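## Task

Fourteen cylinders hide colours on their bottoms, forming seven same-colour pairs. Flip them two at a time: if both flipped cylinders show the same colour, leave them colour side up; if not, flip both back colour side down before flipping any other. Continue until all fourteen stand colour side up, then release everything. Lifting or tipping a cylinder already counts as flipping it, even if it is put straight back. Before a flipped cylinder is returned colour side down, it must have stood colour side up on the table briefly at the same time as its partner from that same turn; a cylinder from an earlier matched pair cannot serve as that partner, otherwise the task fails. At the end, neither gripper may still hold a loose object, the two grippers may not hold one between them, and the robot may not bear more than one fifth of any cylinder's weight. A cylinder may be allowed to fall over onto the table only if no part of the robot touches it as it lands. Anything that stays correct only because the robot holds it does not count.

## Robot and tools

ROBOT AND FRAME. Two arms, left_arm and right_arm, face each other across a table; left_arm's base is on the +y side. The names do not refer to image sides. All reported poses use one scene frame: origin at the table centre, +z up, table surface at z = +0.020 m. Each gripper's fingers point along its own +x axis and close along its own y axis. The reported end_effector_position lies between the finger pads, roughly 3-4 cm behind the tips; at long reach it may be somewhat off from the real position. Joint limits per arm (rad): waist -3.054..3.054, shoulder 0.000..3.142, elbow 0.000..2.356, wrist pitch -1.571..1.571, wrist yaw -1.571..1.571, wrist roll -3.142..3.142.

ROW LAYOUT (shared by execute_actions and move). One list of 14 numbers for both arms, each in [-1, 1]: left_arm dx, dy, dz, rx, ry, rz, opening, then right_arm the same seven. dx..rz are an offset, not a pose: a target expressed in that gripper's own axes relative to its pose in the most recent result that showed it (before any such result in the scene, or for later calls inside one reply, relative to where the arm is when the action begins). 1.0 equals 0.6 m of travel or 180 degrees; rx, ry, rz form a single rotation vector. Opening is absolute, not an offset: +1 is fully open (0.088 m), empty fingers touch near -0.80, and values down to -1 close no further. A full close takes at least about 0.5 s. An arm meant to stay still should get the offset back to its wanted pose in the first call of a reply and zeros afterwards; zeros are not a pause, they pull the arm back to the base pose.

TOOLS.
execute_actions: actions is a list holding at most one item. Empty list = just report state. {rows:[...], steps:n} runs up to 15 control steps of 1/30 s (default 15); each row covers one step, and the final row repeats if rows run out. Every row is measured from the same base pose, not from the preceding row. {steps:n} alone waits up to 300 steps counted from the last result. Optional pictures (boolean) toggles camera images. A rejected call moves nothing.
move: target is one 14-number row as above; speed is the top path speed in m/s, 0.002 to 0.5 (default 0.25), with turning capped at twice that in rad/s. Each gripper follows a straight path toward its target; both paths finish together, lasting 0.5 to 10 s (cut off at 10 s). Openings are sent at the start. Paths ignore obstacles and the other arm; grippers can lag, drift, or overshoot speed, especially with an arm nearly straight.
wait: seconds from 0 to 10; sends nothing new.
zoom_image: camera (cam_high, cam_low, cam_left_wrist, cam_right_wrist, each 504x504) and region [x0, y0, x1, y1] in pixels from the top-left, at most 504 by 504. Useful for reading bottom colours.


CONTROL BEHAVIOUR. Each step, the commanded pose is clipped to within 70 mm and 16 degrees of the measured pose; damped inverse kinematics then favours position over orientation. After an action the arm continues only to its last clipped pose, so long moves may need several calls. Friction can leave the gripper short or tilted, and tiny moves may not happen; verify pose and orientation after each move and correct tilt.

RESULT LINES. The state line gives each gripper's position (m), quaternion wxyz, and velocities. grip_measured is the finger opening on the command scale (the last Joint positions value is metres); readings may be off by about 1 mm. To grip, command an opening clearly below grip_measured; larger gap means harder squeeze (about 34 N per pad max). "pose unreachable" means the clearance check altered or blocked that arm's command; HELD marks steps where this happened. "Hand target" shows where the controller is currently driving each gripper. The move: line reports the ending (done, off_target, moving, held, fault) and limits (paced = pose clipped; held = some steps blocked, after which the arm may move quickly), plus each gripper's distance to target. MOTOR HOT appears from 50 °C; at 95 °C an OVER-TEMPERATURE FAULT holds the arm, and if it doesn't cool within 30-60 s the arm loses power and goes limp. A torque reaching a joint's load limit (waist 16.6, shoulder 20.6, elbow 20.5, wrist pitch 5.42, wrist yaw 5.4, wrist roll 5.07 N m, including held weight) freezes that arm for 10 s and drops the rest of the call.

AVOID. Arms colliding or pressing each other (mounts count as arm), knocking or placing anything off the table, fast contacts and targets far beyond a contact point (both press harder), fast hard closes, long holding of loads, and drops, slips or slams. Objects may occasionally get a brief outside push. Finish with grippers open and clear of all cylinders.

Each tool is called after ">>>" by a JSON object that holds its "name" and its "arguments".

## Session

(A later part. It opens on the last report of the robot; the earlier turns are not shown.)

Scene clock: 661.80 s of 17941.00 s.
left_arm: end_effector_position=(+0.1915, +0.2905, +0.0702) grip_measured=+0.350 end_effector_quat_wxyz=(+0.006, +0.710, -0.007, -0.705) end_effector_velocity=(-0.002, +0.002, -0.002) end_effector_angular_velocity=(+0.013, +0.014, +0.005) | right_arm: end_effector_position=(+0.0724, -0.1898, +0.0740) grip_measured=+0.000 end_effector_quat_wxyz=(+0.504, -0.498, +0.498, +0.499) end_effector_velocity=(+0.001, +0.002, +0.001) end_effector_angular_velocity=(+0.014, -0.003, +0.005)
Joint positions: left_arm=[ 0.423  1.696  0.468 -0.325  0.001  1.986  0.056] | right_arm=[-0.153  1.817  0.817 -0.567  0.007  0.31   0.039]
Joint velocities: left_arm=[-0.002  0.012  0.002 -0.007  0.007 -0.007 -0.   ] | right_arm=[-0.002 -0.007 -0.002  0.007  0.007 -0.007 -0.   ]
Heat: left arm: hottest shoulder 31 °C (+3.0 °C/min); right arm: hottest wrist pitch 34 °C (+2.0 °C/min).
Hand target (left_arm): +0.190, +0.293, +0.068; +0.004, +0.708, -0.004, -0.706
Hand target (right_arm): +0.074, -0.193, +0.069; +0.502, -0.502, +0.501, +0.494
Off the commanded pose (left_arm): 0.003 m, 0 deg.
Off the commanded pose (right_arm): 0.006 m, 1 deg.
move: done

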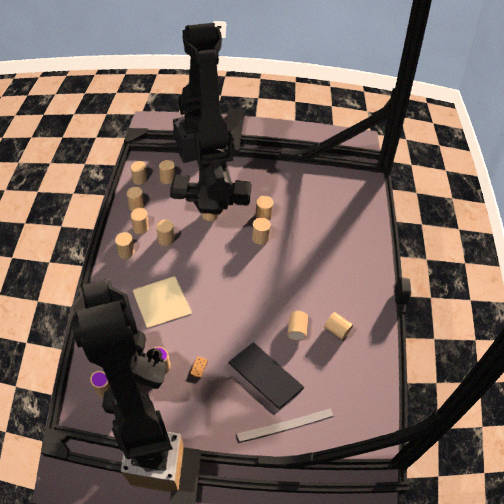

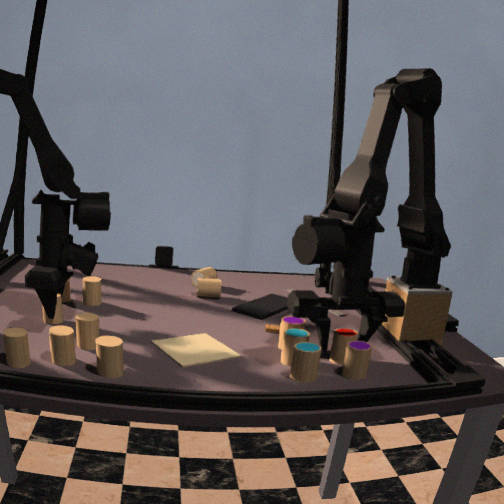

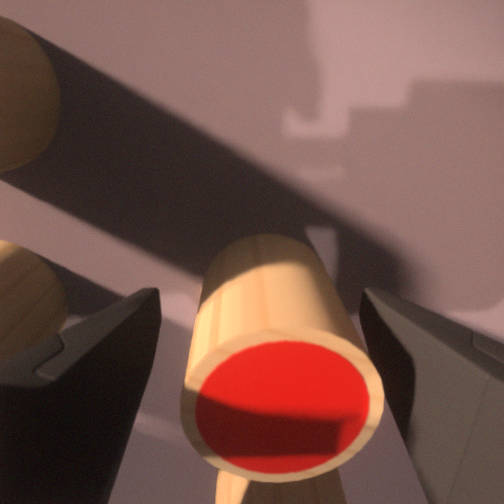

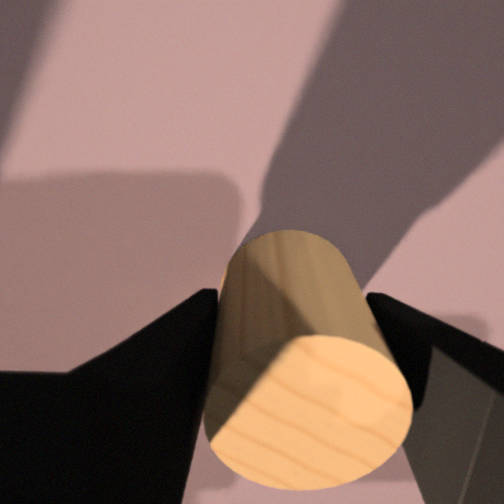

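>>> {"name": "execute_actions", "arguments": {"actions": [{"rows":[[0.005,-0.005,0.004,0,0,0,0.35,0,0,0,0,0,0,0.5],[0.005,-0.005,0.004,0,0,0,0.35,0,0,0,0,0,0,0.5],[0.005,-0.005,0.004,0,0,0,0.35,0,0,0,0,0,0,0.5],[0.005,-0.005,0.004,0,0,0,0.35,0,0,0,0,0,0,0.5],[0.005,-0.005,0.004,0,0,0,0.3,0,0,0,0,0,0,0.5],[0.005,-0.005,0.004,0,0,0,-0.3,0,0,0,0,0,0,0.5]],"steps":15}], "pictures": false}}

>>> {"name": "move", "arguments": {"target": [-0.13,0,0,0,0,0,-0.3,-0.13,0,0,0,0,0,0.5], "speed": 0.2}}

>>> {"name": "move", "arguments": {"target": [-0.281,0.407,0.107,0,0,0.502,-0.3,-0.258,-0.098,0.214,0,-0.512,0,0.5], "speed": 0.4}}

Scene clock: 668.67 s of 17941.00 s.
left_arm: end_effector_position=(+0.1907, +0.2914, +0.0683) grip_measured=+0.010 end_effector_quat_wxyz=(+0.008, +0.710, -0.008, -0.704) end_effector_velocity=(-0.000, +0.005, -0.001) end_effector_angular_velocity=(+0.014, -0.002, +0.010) | right_arm: end_effector_position=(+0.0725, -0.1899, +0.0737) grip_measured=+0.497 end_effector_quat_wxyz=(+0.504, -0.498, +0.498, +0.499) end_effector_velocity=(-0.002, -0.003, +0.000) end_effector_angular_velocity=(-0.014, +0.019, +0.005)
Joint positions: left_arm=[ 0.422  1.697  0.456 -0.305  0.001  1.983  0.039] | right_arm=[-0.153  1.817  0.817 -0.565  0.007  0.309  0.063]
Joint velocities: left_arm=[ 0.002 -0.002 -0.007 -0.007 -0.007 -0.007 -0.   ] | right_arm=[-0.002 -0.002 -0.002 -0.007 -0.022 -0.007  0.002]
Heat: left arm: hottest shoulder 30 °C (+1.0 °C/min); right arm: hottest wrist pitch 34 °C (+1.0 °C/min).
Hand target (left_arm): +0.189, +0.293, +0.067; +0.006, +0.710, -0.007, -0.705
Hand target (right_arm): +0.072, -0.190, +0.074; +0.504, -0.498, +0.498, +0.499
Off the commanded pose (left_arm): 0.003 m, 0 deg.
Off the commanded pose (right_arm): 0.000 m, 0 deg.
Steps of this call (steps 1 to 191: nothing new was sent; steps 192 to 206: all 15 steps of this action). Readings (end_effector_position):
192: left_arm (+0.1915, +0.2905, +0.0696) | right_arm (+0.0725, -0.1897, +0.0737)
193: left_arm (+0.1914, +0.2904, +0.0693) | right_arm (+0.0725, -0.1897, +0.0737)
195: left_arm (+0.1909, +0.2912, +0.0688) | right_arm (+0.0724, -0.1897, +0.0737)
199: left_arm (+0.1906, +0.2917, +0.0684) | right_arm (+0.0725, -0.1899, +0.0737)
206: the state above

Scene clock: 669.80 s of 17941.00 s.
left_arm: end_effector_position=(+0.1881, +0.2973, +0.1428) grip_measured=+0.011 end_effector_quat_wxyz=(+0.003, +0.708, -0.003, -0.706) end_effector_velocity=(+0.001, +0.002, +0.003) end_effector_angular_velocity=(+0.010, -0.004, +0.010) | right_arm: end_effector_position=(+0.0735, -0.1943, +0.1459) grip_measured=+0.500 end_effector_quat_wxyz=(+0.501, -0.505, +0.502, +0.492) end_effector_velocity=(+0.003, -0.005, -0.001) end_effector_angular_velocity=(-0.024, -0.015, +0.005)
Joint positions: left_arm=[ 0.422  1.397  0.587 -0.754  0.001  1.983  0.04 ] | right_arm=[-0.152  1.646  0.96  -0.901  0.007  0.312  0.063]
Joint velocities: left_arm=[ 0.002 -0.007  0.007 -0.022 -0.007 -0.007  0.   ] | right_arm=[-0.002  0.002 -0.002 -0.022  0.007 -0.007 -0.   ]
Heat: left arm: hottest shoulder 30 °C (+1.0 °C/min); right arm: hottest elbow 33 °C (+0.0 °C/min).
Hand target (left_arm): +0.190, +0.293, +0.147; +0.008, +0.710, -0.008, -0.704
Hand target (right_arm): +0.072, -0.190, +0.152; +0.504, -0.498, +0.499, +0.499
Off the commanded pose (left_arm): 0.006 m, 1 deg.
Off the commanded pose (right_arm): 0.007 m, 1 deg.
move: done

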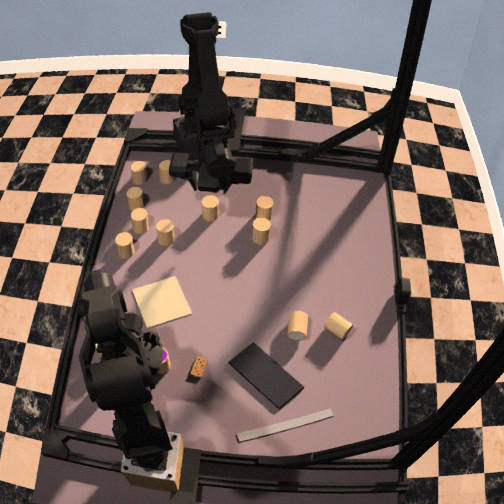

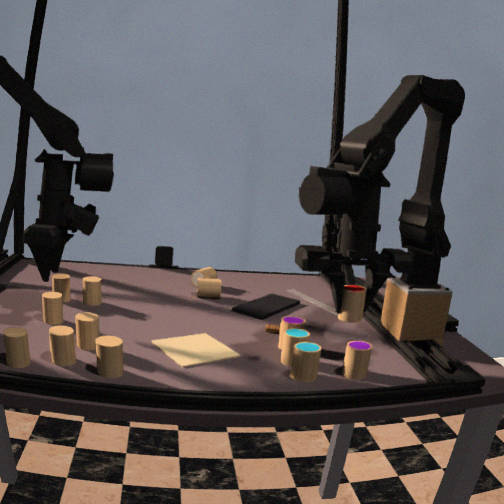

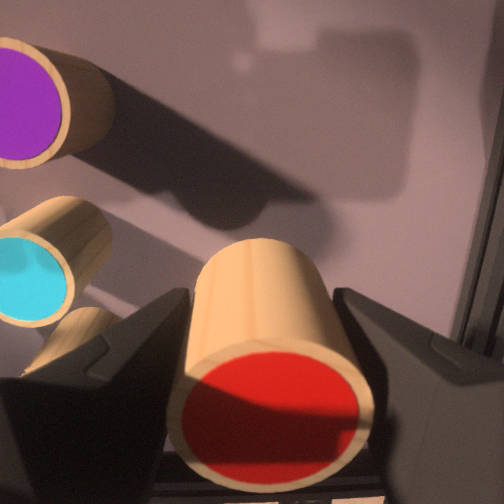

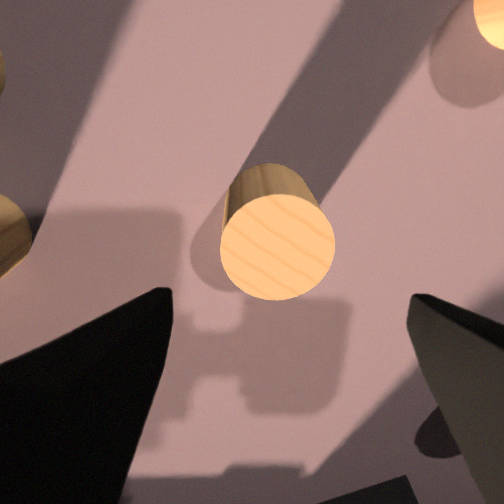

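Scene clock: 672.40 s of 17941.00 s.
left_arm: end_effector_position=(+0.1231, +0.0573, +0.3081) grip_measured=+0.010 end_effector_quat_wxyz=(+0.499, +0.499, -0.500, -0.501) end_effector_velocity=(-0.002, -0.001, -0.002) end_effector_angular_velocity=(+0.007, +0.022, -0.010) | right_arm: end_effector_position=(+0.1289, -0.0633, +0.3076) grip_measured=+0.500 end_effector_quat_wxyz=(+0.705, +0.011, -0.019, +0.709) end_effector_velocity=(-0.002, +0.000, -0.002) end_effector_angular_velocity=(-0.002, +0.006, +0.020)
Joint positions: left_arm=[0.051 1.614 0.507 1.107 0.045 1.57  0.039] | right_arm=[-0.363  1.427  0.433  1.037  0.088 -0.016  0.064]
Joint velocities: left_arm=[-0.002  0.002  0.002 -0.007  0.007 -0.022 -0.   ] | right_arm=[-0.002  0.007 -0.002  0.007 -0.022  0.007 -0.   ]
Heat: left arm: hottest shoulder 30 °C (+1.0 °C/min); right arm: hottest wrist pitch 34 °C (+1.0 °C/min).
Hand target (left_arm): +0.122, +0.054, +0.313; +0.503, +0.495, -0.504, -0.498
Hand target (right_arm): +0.129, -0.064, +0.301; +0.704, +0.004, -0.015, +0.710
Off the commanded pose (left_arm): 0.006 m, 1 deg.
Off the commanded pose (right_arm): 0.008 m, 1 deg.
move: done

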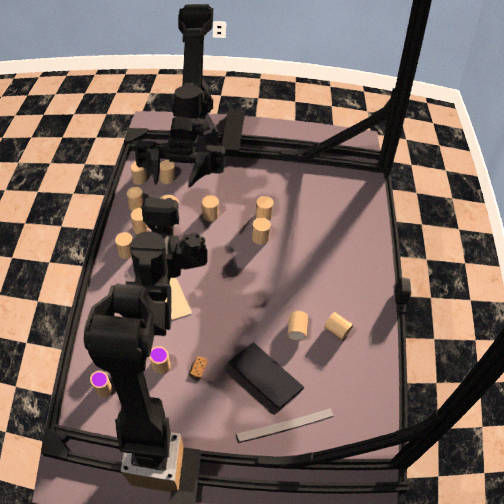

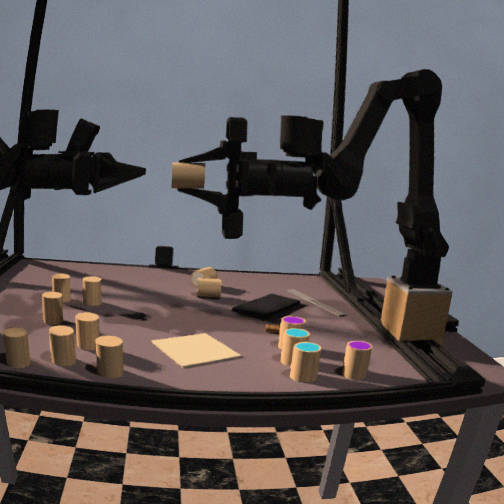

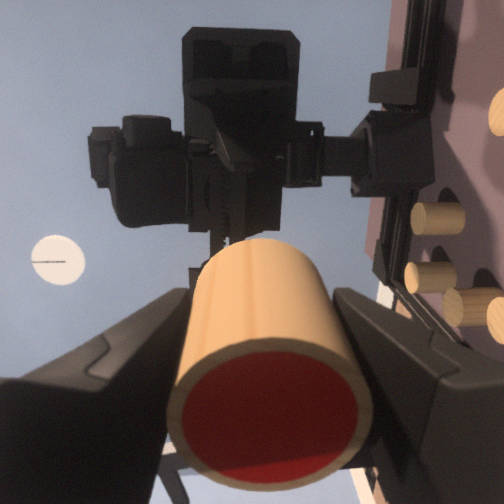

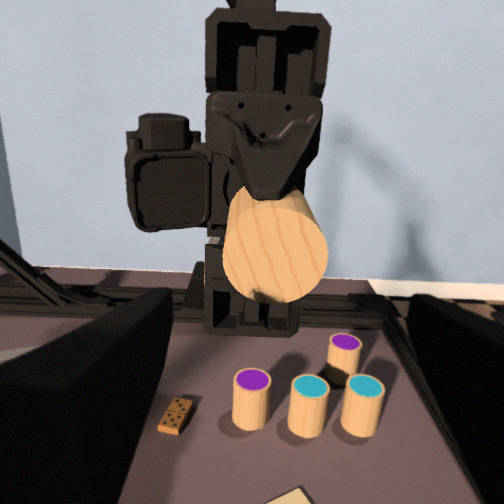

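>>> {"name": "move", "arguments": {"target": [0.142,0.012,-0.002,0,0,0.004,-0.3,0,0,0,0,0,0,0.5], "speed": 0.15}}

>>> {"name": "execute_actions", "arguments": {"actions": [{"rows":[[0,0,0,0,0,0,-0.3,0,0,0,0,0,0,-0.3]],"steps":11}], "pictures": false}}

>>> {"name": "move", "arguments": {"target": [-0.06,0,0,0,0,0,0.5,-0.06,0,0,0,0,0,-0.3], "speed": 0.1}}

>>> {"name": "move", "arguments": {"target": [-0.078,0.004,0,0,0,0.004,0.5,-0.283,0.102,-0.249,0,0.512,0,-0.3], "speed": 0.4}}

Scene clock: 683.53 s of 17941.00 s.
left_arm: end_effector_position=(+0.1251, -0.0247, +0.3115) grip_measured=+0.010 end_effector_quat_wxyz=(+0.500, +0.498, -0.501, -0.500) end_effector_velocity=(-0.000, -0.001, +0.006) end_effector_angular_velocity=(-0.017, +0.007, +0.005) | right_arm: end_effector_position=(+0.1290, -0.0634, +0.3067) grip_measured=+0.500 end_effector_quat_wxyz=(+0.705, +0.010, -0.019, +0.709) end_effector_velocity=(+0.002, -0.000, -0.005) end_effector_angular_velocity=(-0.022, +0.006, -0.009)
Joint positions: left_arm=[0.047 1.871 0.847 1.027 0.041 1.57  0.04 ] | right_arm=[-0.363  1.428  0.431  1.038  0.088 -0.016  0.064]
Joint velocities: left_arm=[-0.002 -0.002  0.007  0.007 -0.007 -0.007 -0.   ] | right_arm=[-0.002 -0.002 -0.002 -0.022  0.007  0.007 -0.   ]
Heat: left arm: hottest shoulder 30 °C (+0.0 °C/min); right arm: hottest wrist pitch 35 °C (+1.0 °C/min).
Hand target (left_arm): +0.124, -0.028, +0.315; +0.502, +0.496, -0.504, -0.498
Hand target (right_arm): +0.129, -0.063, +0.308; +0.705, +0.011, -0.019, +0.709
Off the commanded pose (left_arm): 0.005 m, 1 deg.
Off the commanded pose (right_arm): 0.001 m, 0 deg.
move: done

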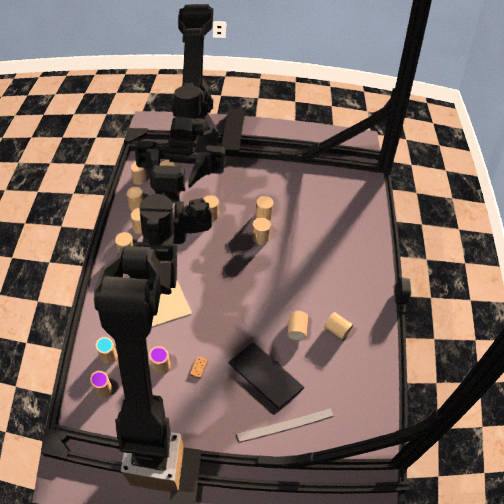

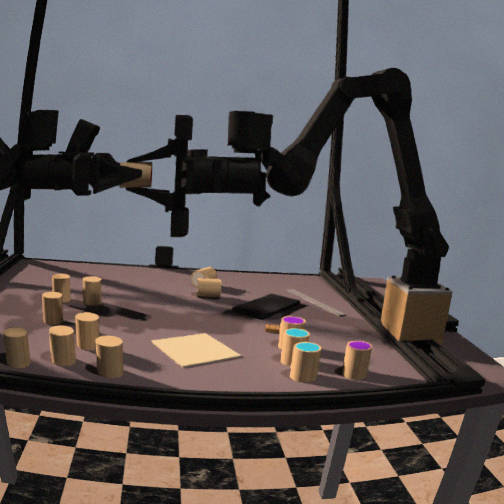

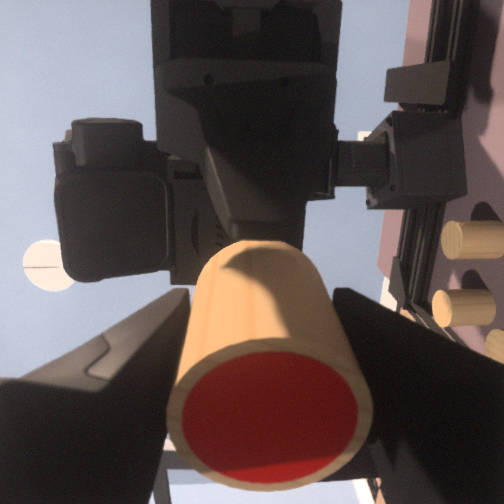

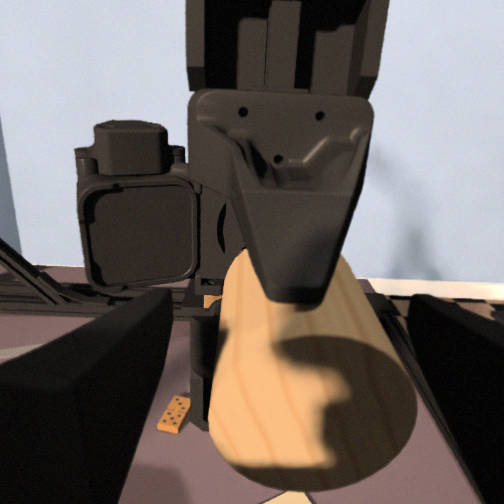

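Scene clock: 683.90 s of 17941.00 s.
left_arm: end_effector_position=(+0.1246, -0.0247, +0.3113) grip_measured=+0.010 end_effector_quat_wxyz=(+0.500, +0.498, -0.501, -0.501) end_effector_velocity=(-0.000, +0.001, -0.001) end_effector_angular_velocity=(+0.007, -0.007, +0.005) | right_arm: end_effector_position=(+0.1292, -0.0633, +0.3067) grip_measured=+0.000 end_effector_quat_wxyz=(+0.705, +0.010, -0.019, +0.709) end_effector_velocity=(-0.002, +0.000, -0.003) end_effector_angular_velocity=(-0.017, -0.024, +0.019)
Joint positions: left_arm=[0.046 1.871 0.847 1.026 0.041 1.57  0.04 ] | right_arm=[-0.363  1.428  0.431  1.038  0.088 -0.016  0.039]
Joint velocities: left_arm=[-0.002 -0.002 -0.002 -0.007 -0.007  0.007 -0.   ] | right_arm=[-0.002 -0.002  0.002 -0.022 -0.022 -0.022 -0.   ]
Heat: left arm: hottest shoulder 30 °C (+0.0 °C/min); right arm: hottest wrist pitch 35 °C (+1.0 °C/min).
Hand target (left_arm): +0.125, -0.025, +0.311; +0.500, +0.498, -0.501, -0.501
Hand target (right_arm): +0.129, -0.063, +0.307; +0.705, +0.010, -0.019, +0.709
Off the commanded pose (left_arm): 0.001 m, 0 deg.
Off the commanded pose (right_arm): 0.000 m, 0 deg.
Steps of this call (steps 1 to 11: all 11 steps of this action). Readings (end_effector_position):
1: left_arm (+0.1251, -0.0247, +0.3114) | right_arm (+0.1290, -0.0634, +0.3067)
2: left_arm (+0.1251, -0.0247, +0.3114) | right_arm (+0.1290, -0.0634, +0.3067)
4: left_arm (+0.1251, -0.0247, +0.3113) | right_arm (+0.1290, -0.0634, +0.3067)
8: left_arm (+0.1247, -0.0247, +0.3113) | right_arm (+0.1292, -0.0633, +0.3067)
11: the state above

Scene clock: 684.93 s of 17941.00 s.
left_arm: end_effector_position=(+0.1239, +0.0087, +0.3085) grip_measured=+0.500 end_effector_quat_wxyz=(+0.498, +0.500, -0.499, -0.503) end_effector_velocity=(+0.002, +0.003, +0.000) end_effector_angular_velocity=(-0.002, +0.007, +0.010) | right_arm: end_effector_position=(+0.1292, -0.0966, +0.3048) grip_measured=+0.000 end_effector_quat_wxyz=(+0.705, +0.009, -0.018, +0.709) end_effector_velocity=(-0.002, -0.003, +0.001) end_effector_angular_velocity=(+0.003, -0.008, +0.019)
Joint positions: left_arm=[0.047 1.772 0.704 1.063 0.043 1.57  0.063] | right_arm=[-0.348  1.272  0.317  0.992  0.102 -0.016  0.039]
Joint velocities: left_arm=[ 0.002 -0.007 -0.012  0.007 -0.007 -0.007 -0.   ] | right_arm=[-0.002 -0.017 -0.007 -0.007 -0.022 -0.007 -0.   ]
Heat: left arm: hottest shoulder 30 °C (+0.0 °C/min); right arm: hottest wrist pitch 35 °C (+1.0 °C/min).
Hand target (left_arm): +0.125, +0.011, +0.311; +0.499, +0.498, -0.501, -0.501
Hand target (right_arm): +0.129, -0.099, +0.305; +0.705, +0.010, -0.019, +0.709
Off the commanded pose (left_arm): 0.004 m, 0 deg.
Off the commanded pose (right_arm): 0.003 m, 0 deg.
move: done

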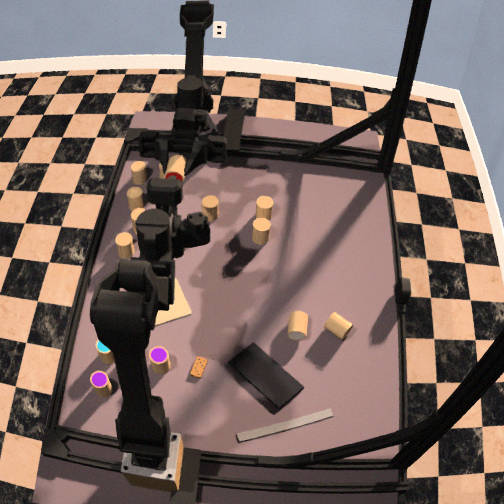

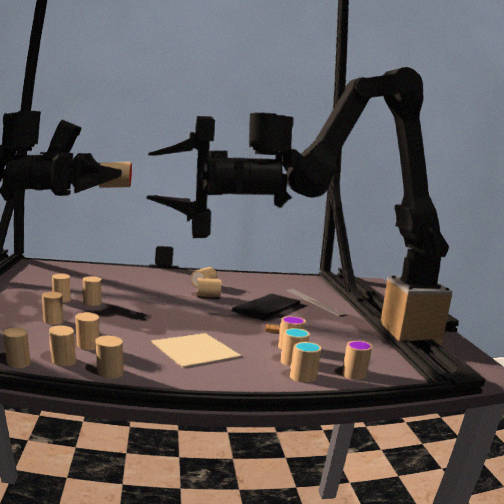

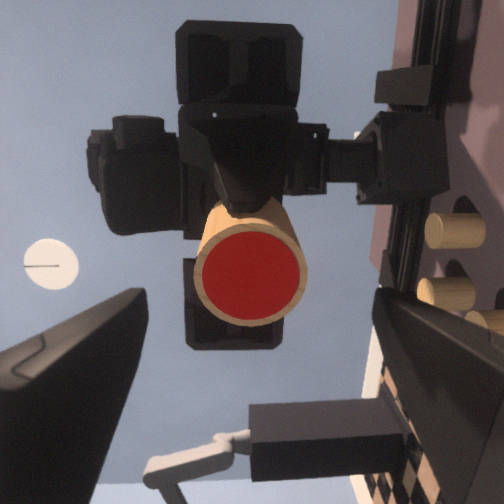

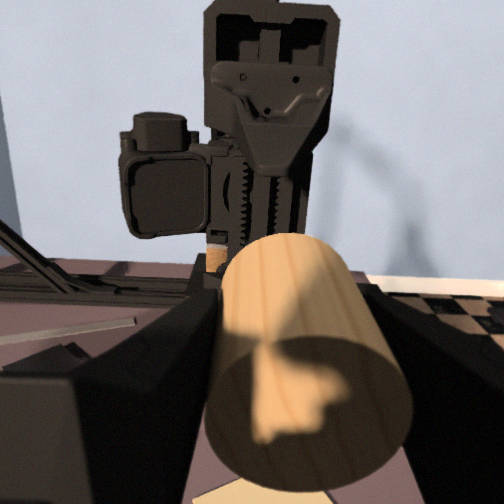

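Scene clock: 687.40 s of 17941.00 s.
left_arm: end_effector_position=(+0.1232, +0.0530, +0.3098) grip_measured=+0.500 end_effector_quat_wxyz=(+0.499, +0.498, -0.501, -0.501) end_effector_velocity=(+0.000, +0.001, +0.002) end_effector_angular_velocity=(-0.007, +0.007, +0.005) | right_arm: end_effector_position=(+0.0726, -0.2636, +0.1464) grip_measured=-0.001 end_effector_quat_wxyz=(+0.504, -0.502, +0.500, +0.494) end_effector_velocity=(-0.001, -0.002, -0.001) end_effector_angular_velocity=(-0.014, +0.002, +0.010)
Joint positions: left_arm=[0.052 1.625 0.525 1.101 0.048 1.57  0.063] | right_arm=[-0.041  1.387  0.719 -0.913  0.009  0.424  0.039]
Joint velocities: left_arm=[-0.002 -0.002 -0.002  0.007 -0.007 -0.007  0.   ] | right_arm=[ 0.002  0.007  0.002 -0.007 -0.007 -0.007 -0.   ]
Heat: left arm: hottest shoulder 30 °C (+0.0 °C/min); right arm: hottest wrist pitch 35 °C (+1.0 °C/min).
Hand target (left_arm): +0.124, +0.055, +0.312; +0.501, +0.497, -0.503, -0.500
Hand target (right_arm): +0.070, -0.261, +0.148; +0.503, -0.501, +0.501, +0.495
Off the commanded pose (left_arm): 0.003 m, 0 deg.
Off the commanded pose (right_arm): 0.004 m, 1 deg.
move: done

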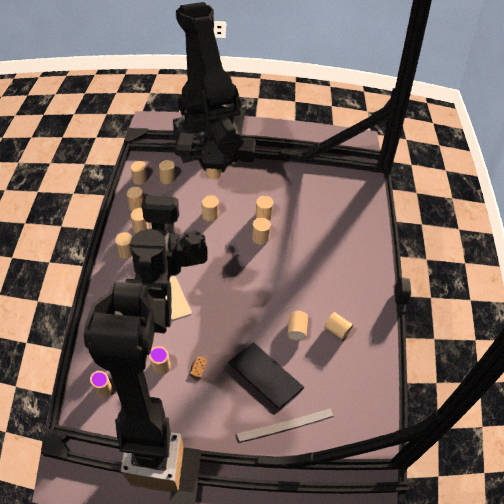

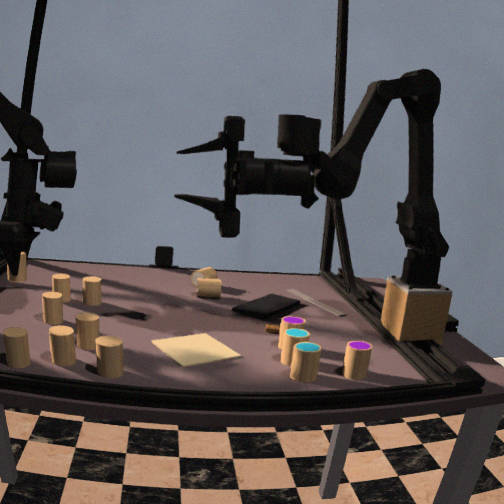

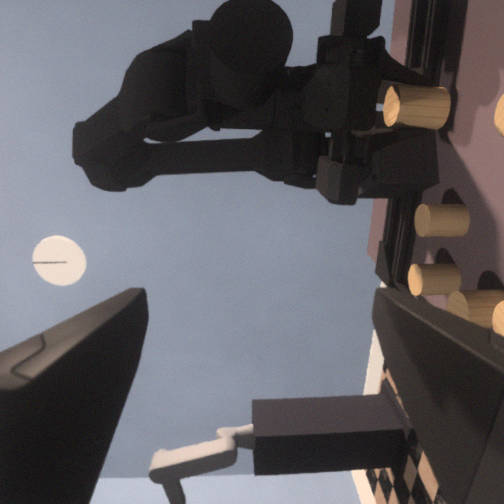

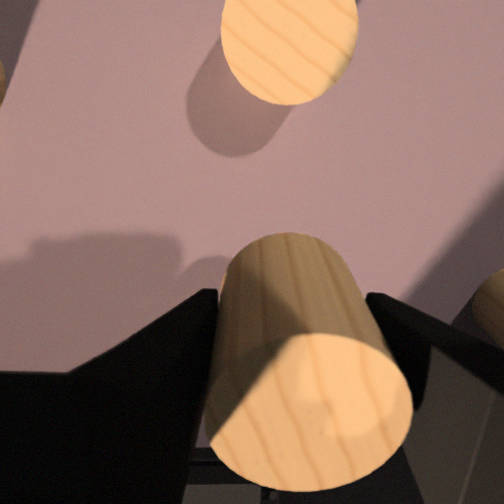

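>>> {"name": "move", "arguments": {"target": [0,0,0,0,0,0,0.5,0.132,0,0,0,0,0,-0.3], "speed": 0.08}}

>>> {"name": "execute_actions", "arguments": {"actions": [{"rows":[[0,0,0,0,0,0,0.5,0,0,0,0,0,0,0.8]],"steps":10}], "pictures": false}}

>>> {"name": "move", "arguments": {"target": [0,0,0,0,0,0,0.5,-0.008,0,0.122,0,0,0,0.8], "speed": 0.1}}

Scene clock: 694.17 s of 17941.00 s.
left_arm: end_effector_position=(+0.1232, +0.0532, +0.3097) grip_measured=+0.500 end_effector_quat_wxyz=(+0.499, +0.498, -0.501, -0.501) end_effector_velocity=(+0.000, +0.000, -0.004) end_effector_angular_velocity=(+0.012, +0.008, +0.005) | right_arm: end_effector_position=(+0.0723, -0.2614, +0.0714) grip_measured=+0.000 end_effector_quat_wxyz=(+0.505, -0.499, +0.498, +0.498) end_effector_velocity=(+0.001, +0.002, +0.001) end_effector_angular_velocity=(+0.014, -0.002, +0.005)
Joint positions: left_arm=[0.052 1.624 0.525 1.101 0.048 1.57  0.064] | right_arm=[-0.044  1.602  0.544 -0.511  0.008  0.419  0.039]
Joint velocities: left_arm=[-0.002  0.002 -0.002 -0.007 -0.007 -0.007 -0.   ] | right_arm=[-0.002 -0.007 -0.002  0.007  0.007 -0.007 -0.   ]
Heat: left arm: hottest wrist pitch 31 °C (+0.0 °C/min); right arm: hottest wrist pitch 34 °C (+0.0 °C/min).
Hand target (left_arm): +0.123, +0.053, +0.310; +0.499, +0.498, -0.501, -0.501
Hand target (right_arm): +0.074, -0.264, +0.067; +0.504, -0.502, +0.500, +0.494
Off the commanded pose (left_arm): 0.000 m, 0 deg.
Off the commanded pose (right_arm): 0.005 m, 1 deg.
move: done

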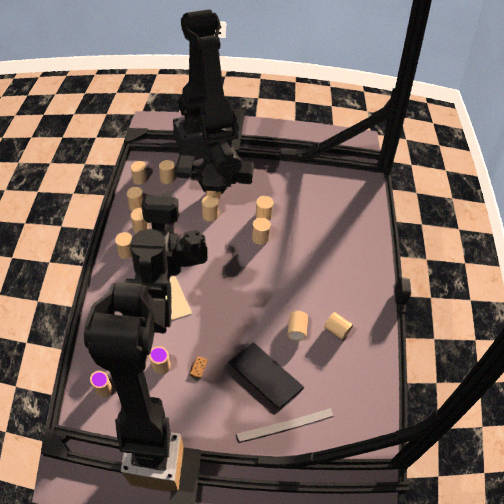

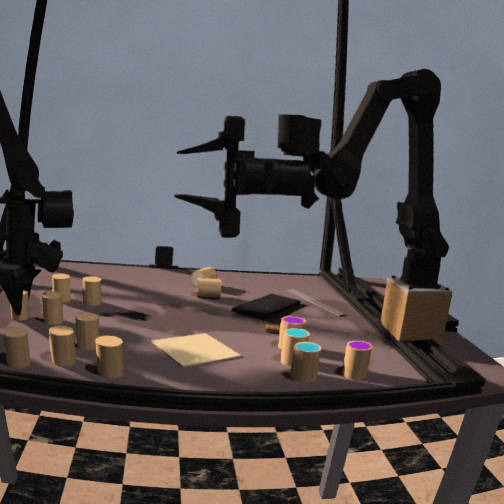

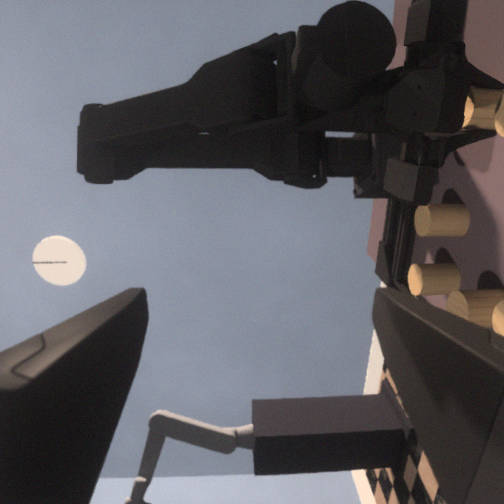

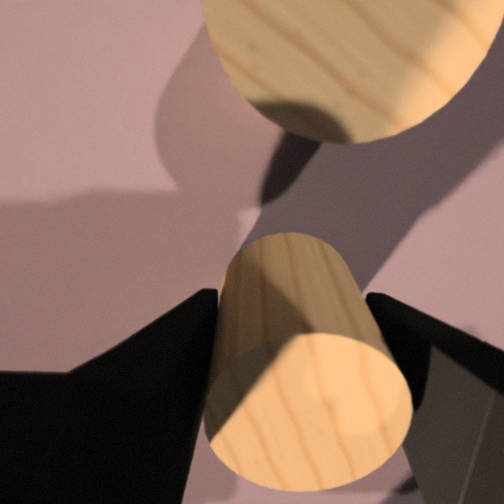

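Scene clock: 694.50 s of 17941.00 s.
left_arm: end_effector_position=(+0.1232, +0.0532, +0.3097) grip_measured=+0.500 end_effector_quat_wxyz=(+0.499, +0.498, -0.501, -0.501) end_effector_velocity=(+0.000, +0.001, -0.005) end_effector_angular_velocity=(+0.022, +0.008, +0.005) | right_arm: end_effector_position=(+0.0721, -0.2610, +0.0714) grip_measured=+0.821 end_effector_quat_wxyz=(+0.505, -0.498, +0.498, +0.499) end_effector_velocity=(+0.000, -0.002, +0.000) end_effector_angular_velocity=(-0.010, +0.004, -0.010)
Joint positions: left_arm=[0.052 1.624 0.525 1.101 0.048 1.57  0.064] | right_arm=[-0.044  1.602  0.544 -0.509  0.008  0.419  0.079]
Joint velocities: left_arm=[-0.002 -0.002 -0.002 -0.022 -0.007 -0.007 -0.   ] | right_arm=[-0.002 -0.002 -0.002 -0.007 -0.007  0.007  0.013]
Heat: left arm: hottest wrist pitch 31 °C (+0.0 °C/min); right arm: hottest wrist pitch 34 °C (+0.0 °C/min).
Hand target (left_arm): +0.123, +0.053, +0.310; +0.499, +0.498, -0.501, -0.501
Hand target (right_arm): +0.072, -0.261, +0.071; +0.504, -0.499, +0.498, +0.498
Off the commanded pose (left_arm): 0.000 m, 0 deg.
Off the commanded pose (right_arm): 0.000 m, 0 deg.
Steps of this call (steps 1 to 10: all 10 steps of this action). Readings (end_effector_position):
1: left_arm (+0.1232, +0.0532, +0.3097) | right_arm (+0.0723, -0.2614, +0.0714)
2: left_arm (+0.1232, +0.0532, +0.3097) | right_arm (+0.0722, -0.2613, +0.0714)
4: left_arm (+0.1232, +0.0532, +0.3097) | right_arm (+0.0721, -0.2610, +0.0714)
8: left_arm (+0.1232, +0.0532, +0.3097) | right_arm (+0.0721, -0.2610, +0.0714)
10: the state above

Scene clock: 695.83 s of 17941.00 s.
left_arm: end_effector_position=(+0.1232, +0.0532, +0.3097) grip_measured=+0.500 end_effector_quat_wxyz=(+0.499, +0.498, -0.501, -0.501) end_effector_velocity=(+0.000, +0.001, +0.002) end_effector_angular_velocity=(-0.007, +0.007, +0.005) | right_arm: end_effector_position=(+0.0723, -0.1905, +0.0773) grip_measured=+0.800 end_effector_quat_wxyz=(+0.505, -0.498, +0.498, +0.500) end_effector_velocity=(+0.004, -0.004, -0.001) end_effector_angular_velocity=(-0.024, -0.015, +0.015)
Joint positions: left_arm=[0.052 1.624 0.525 1.101 0.048 1.57  0.064] | right_arm=[-0.151  1.803  0.817 -0.578  0.008  0.312  0.078]
Joint velocities: left_arm=[-0.002 -0.002 -0.002  0.007 -0.007 -0.007  0.   ] | right_arm=[-0.007  0.007  0.002 -0.022  0.007 -0.022 -0.   ]
Heat: left arm: hottest wrist pitch 31 °C (+0.0 °C/min); right arm: hottest elbow 33 °C (-1.0 °C/min).
Hand target (left_arm): +0.123, +0.053, +0.310; +0.499, +0.498, -0.501, -0.501
Hand target (right_arm): +0.072, -0.188, +0.077; +0.505, -0.498, +0.498, +0.499
Off the commanded pose (left_arm): 0.000 m, 0 deg.
Off the commanded pose (right_arm): 0.003 m, 0 deg.
move: done

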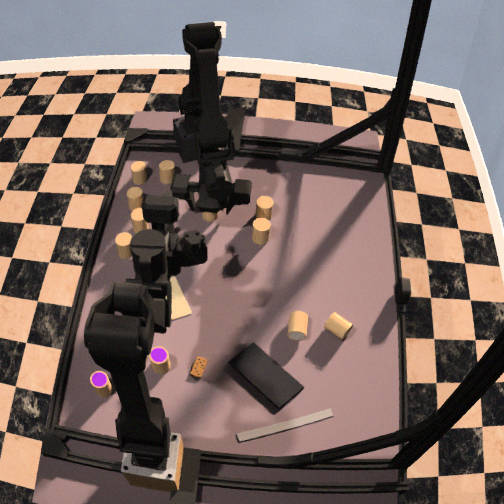

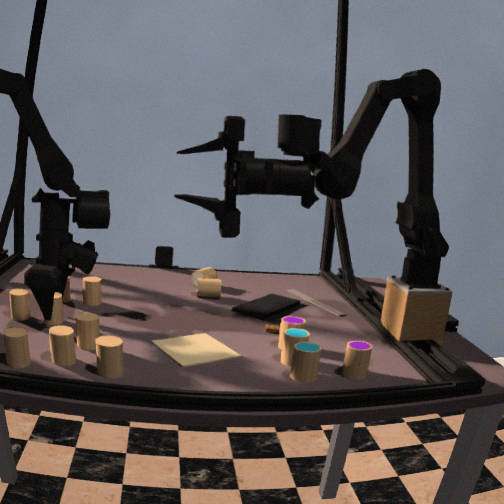

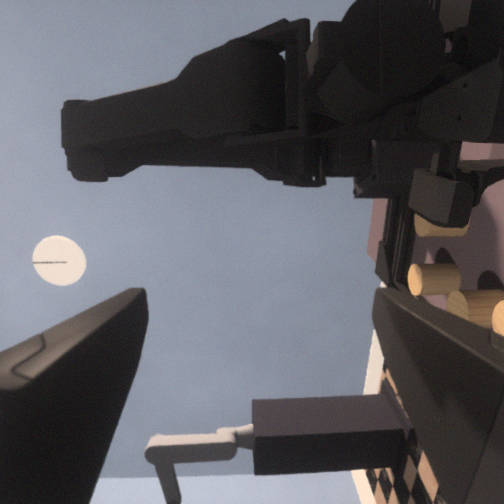

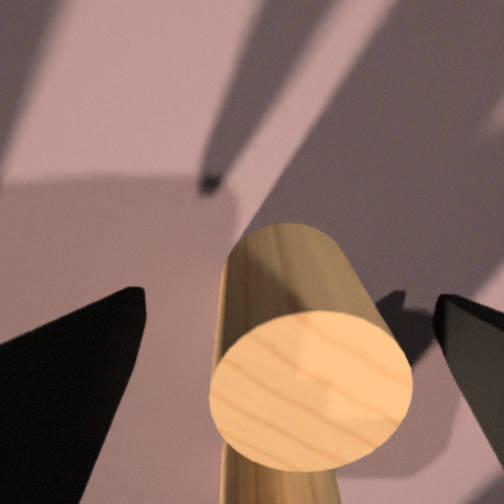

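>>> {"name": "execute_actions", "arguments": {"actions": [{"rows":[[0,0,0,0,0,0,0.5,0.011,-0.002,0.002,0,0,0,0.4],[0,0,0,0,0,0,0.5,0.011,-0.002,0.002,0,0,0,0.4],[0,0,0,0,0,0,0.5,0.011,-0.002,0.002,0,0,0,0.4],[0,0,0,0,0,0,0.5,0.011,-0.002,0.002,0,0,0,0.4],[0,0,0,0,0,0,0.5,0.011,-0.002,0.002,0,0,0,0.3],[0,0,0,0,0,0,0.5,0.011,-0.002,0.002,0,0,0,0.3],[0,0,0,0,0,0,0.5,0.011,-0.002,0.002,0,0,0,-0.3]],"steps":15}], "pictures": false}}

>>> {"name": "move", "arguments": {"target": [0,0,0,0,0,0,0.5,-0.372,-0.098,0.21,0,-0.504,0,-0.3], "speed": 0.4}}

Scene clock: 702.43 s of 17941.00 s.
left_arm: end_effector_position=(+0.1232, +0.0532, +0.3097) grip_measured=+0.500 end_effector_quat_wxyz=(+0.499, +0.498, -0.501, -0.501) end_effector_velocity=(+0.000, +0.001, -0.005) end_effector_angular_velocity=(+0.022, +0.008, +0.005) | right_arm: end_effector_position=(+0.0717, -0.1860, +0.0747) grip_measured=-0.002 end_effector_quat_wxyz=(+0.507, -0.493, +0.495, +0.505) end_effector_velocity=(+0.000, -0.002, +0.000) end_effector_angular_velocity=(-0.009, +0.005, +0.005)
Joint positions: left_arm=[0.052 1.624 0.525 1.101 0.048 1.57  0.064] | right_arm=[-0.154  1.815  0.819 -0.552  0.007  0.308  0.039]
Joint velocities: left_arm=[-0.002 -0.002 -0.002 -0.022 -0.007 -0.007 -0.   ] | right_arm=[-0.002 -0.002 -0.002 -0.007 -0.007 -0.007 -0.   ]
Heat: left arm: hottest wrist pitch 31 °C (+0.0 °C/min); right arm: hottest elbow 33 °C (-2.0 °C/min).
Hand target (left_arm): +0.123, +0.053, +0.310; +0.499, +0.498, -0.501, -0.501
Hand target (right_arm): +0.074, -0.189, +0.071; +0.505, -0.498, +0.498, +0.500
Off the commanded pose (left_arm): 0.000 m, 0 deg.
Off the commanded pose (right_arm): 0.005 m, 1 deg.
Steps of this call (steps 1 to 90: nothing new was sent; then 3.10 s passed at rest; steps 91 to 105: all 15 steps of this action). Readings (end_effector_position):
91: left_arm (+0.1232, +0.0532, +0.3097) | right_arm (+0.0722, -0.1899, +0.0769)
92: left_arm (+0.1232, +0.0532, +0.3097) | right_arm (+0.0719, -0.1884, +0.0766)
94: left_arm (+0.1232, +0.0532, +0.3097) | right_arm (+0.0718, -0.1870, +0.0754)
98: left_arm (+0.1232, +0.0532, +0.3097) | right_arm (+0.0718, -0.1861, +0.0749)
105: the state above

Scene clock: 705.20 s of 17941.00 s.
left_arm: end_effector_position=(+0.1232, +0.0533, +0.3095) grip_measured=+0.500 end_effector_quat_wxyz=(+0.499, +0.498, -0.501, -0.501) end_effector_velocity=(+0.002, +0.001, -0.002) end_effector_angular_velocity=(+0.007, +0.008, +0.029) | right_arm: end_effector_position=(+0.1282, -0.0655, +0.3056) grip_measured=-0.002 end_effector_quat_wxyz=(+0.705, +0.016, -0.017, +0.709) end_effector_velocity=(+0.002, -0.000, +0.003) end_effector_angular_velocity=(+0.017, -0.006, -0.000)
Joint positions: left_arm=[0.052 1.624 0.524 1.101 0.048 1.57  0.064] | right_arm=[-0.359  1.429  0.419  1.056  0.091 -0.006  0.039]
Joint velocities: left_arm=[-0.007 -0.002 -0.002 -0.007 -0.037 -0.007 -0.   ] | right_arm=[-0.007  0.002 -0.002  0.022 -0.007 -0.007  0.   ]
Heat: left arm: hottest wrist pitch 31 °C (+0.0 °C/min); right arm: hottest elbow 33 °C (-2.0 °C/min).
Hand target (left_arm): +0.123, +0.053, +0.310; +0.499, +0.498, -0.501, -0.501
Hand target (right_arm): +0.129, -0.066, +0.302; +0.704, +0.012, -0.016, +0.710
Off the commanded pose (left_arm): 0.000 m, 0 deg.
Off the commanded pose (right_arm): 0.006 m, 1 deg.
move: done

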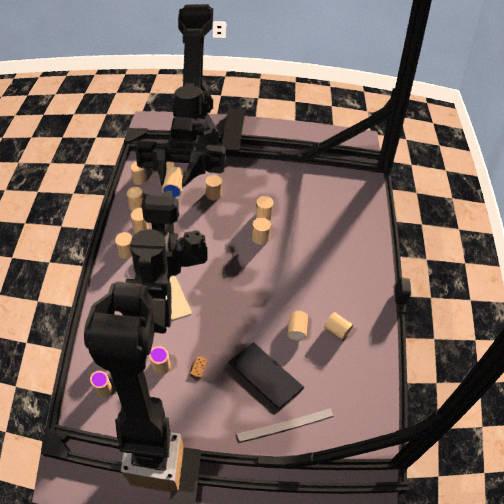

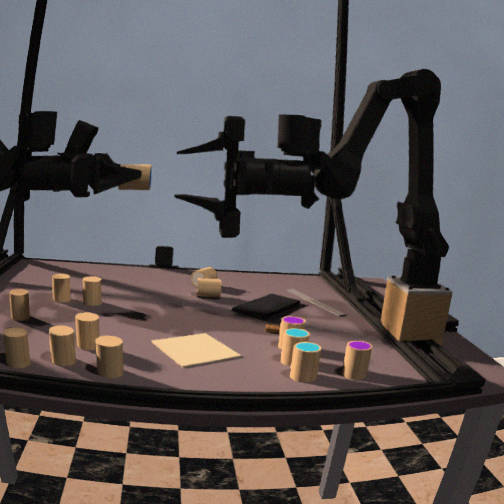

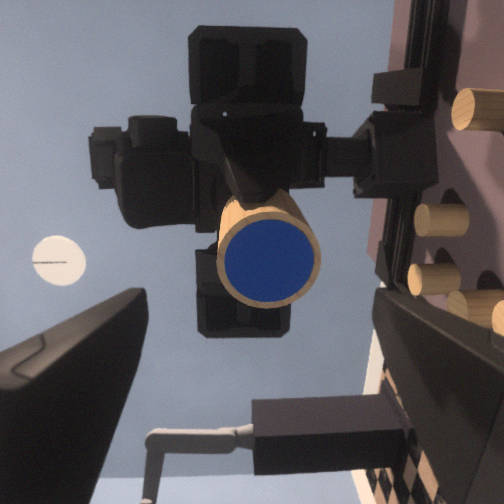

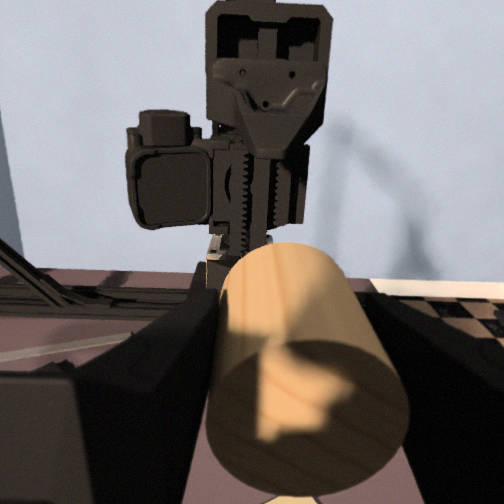

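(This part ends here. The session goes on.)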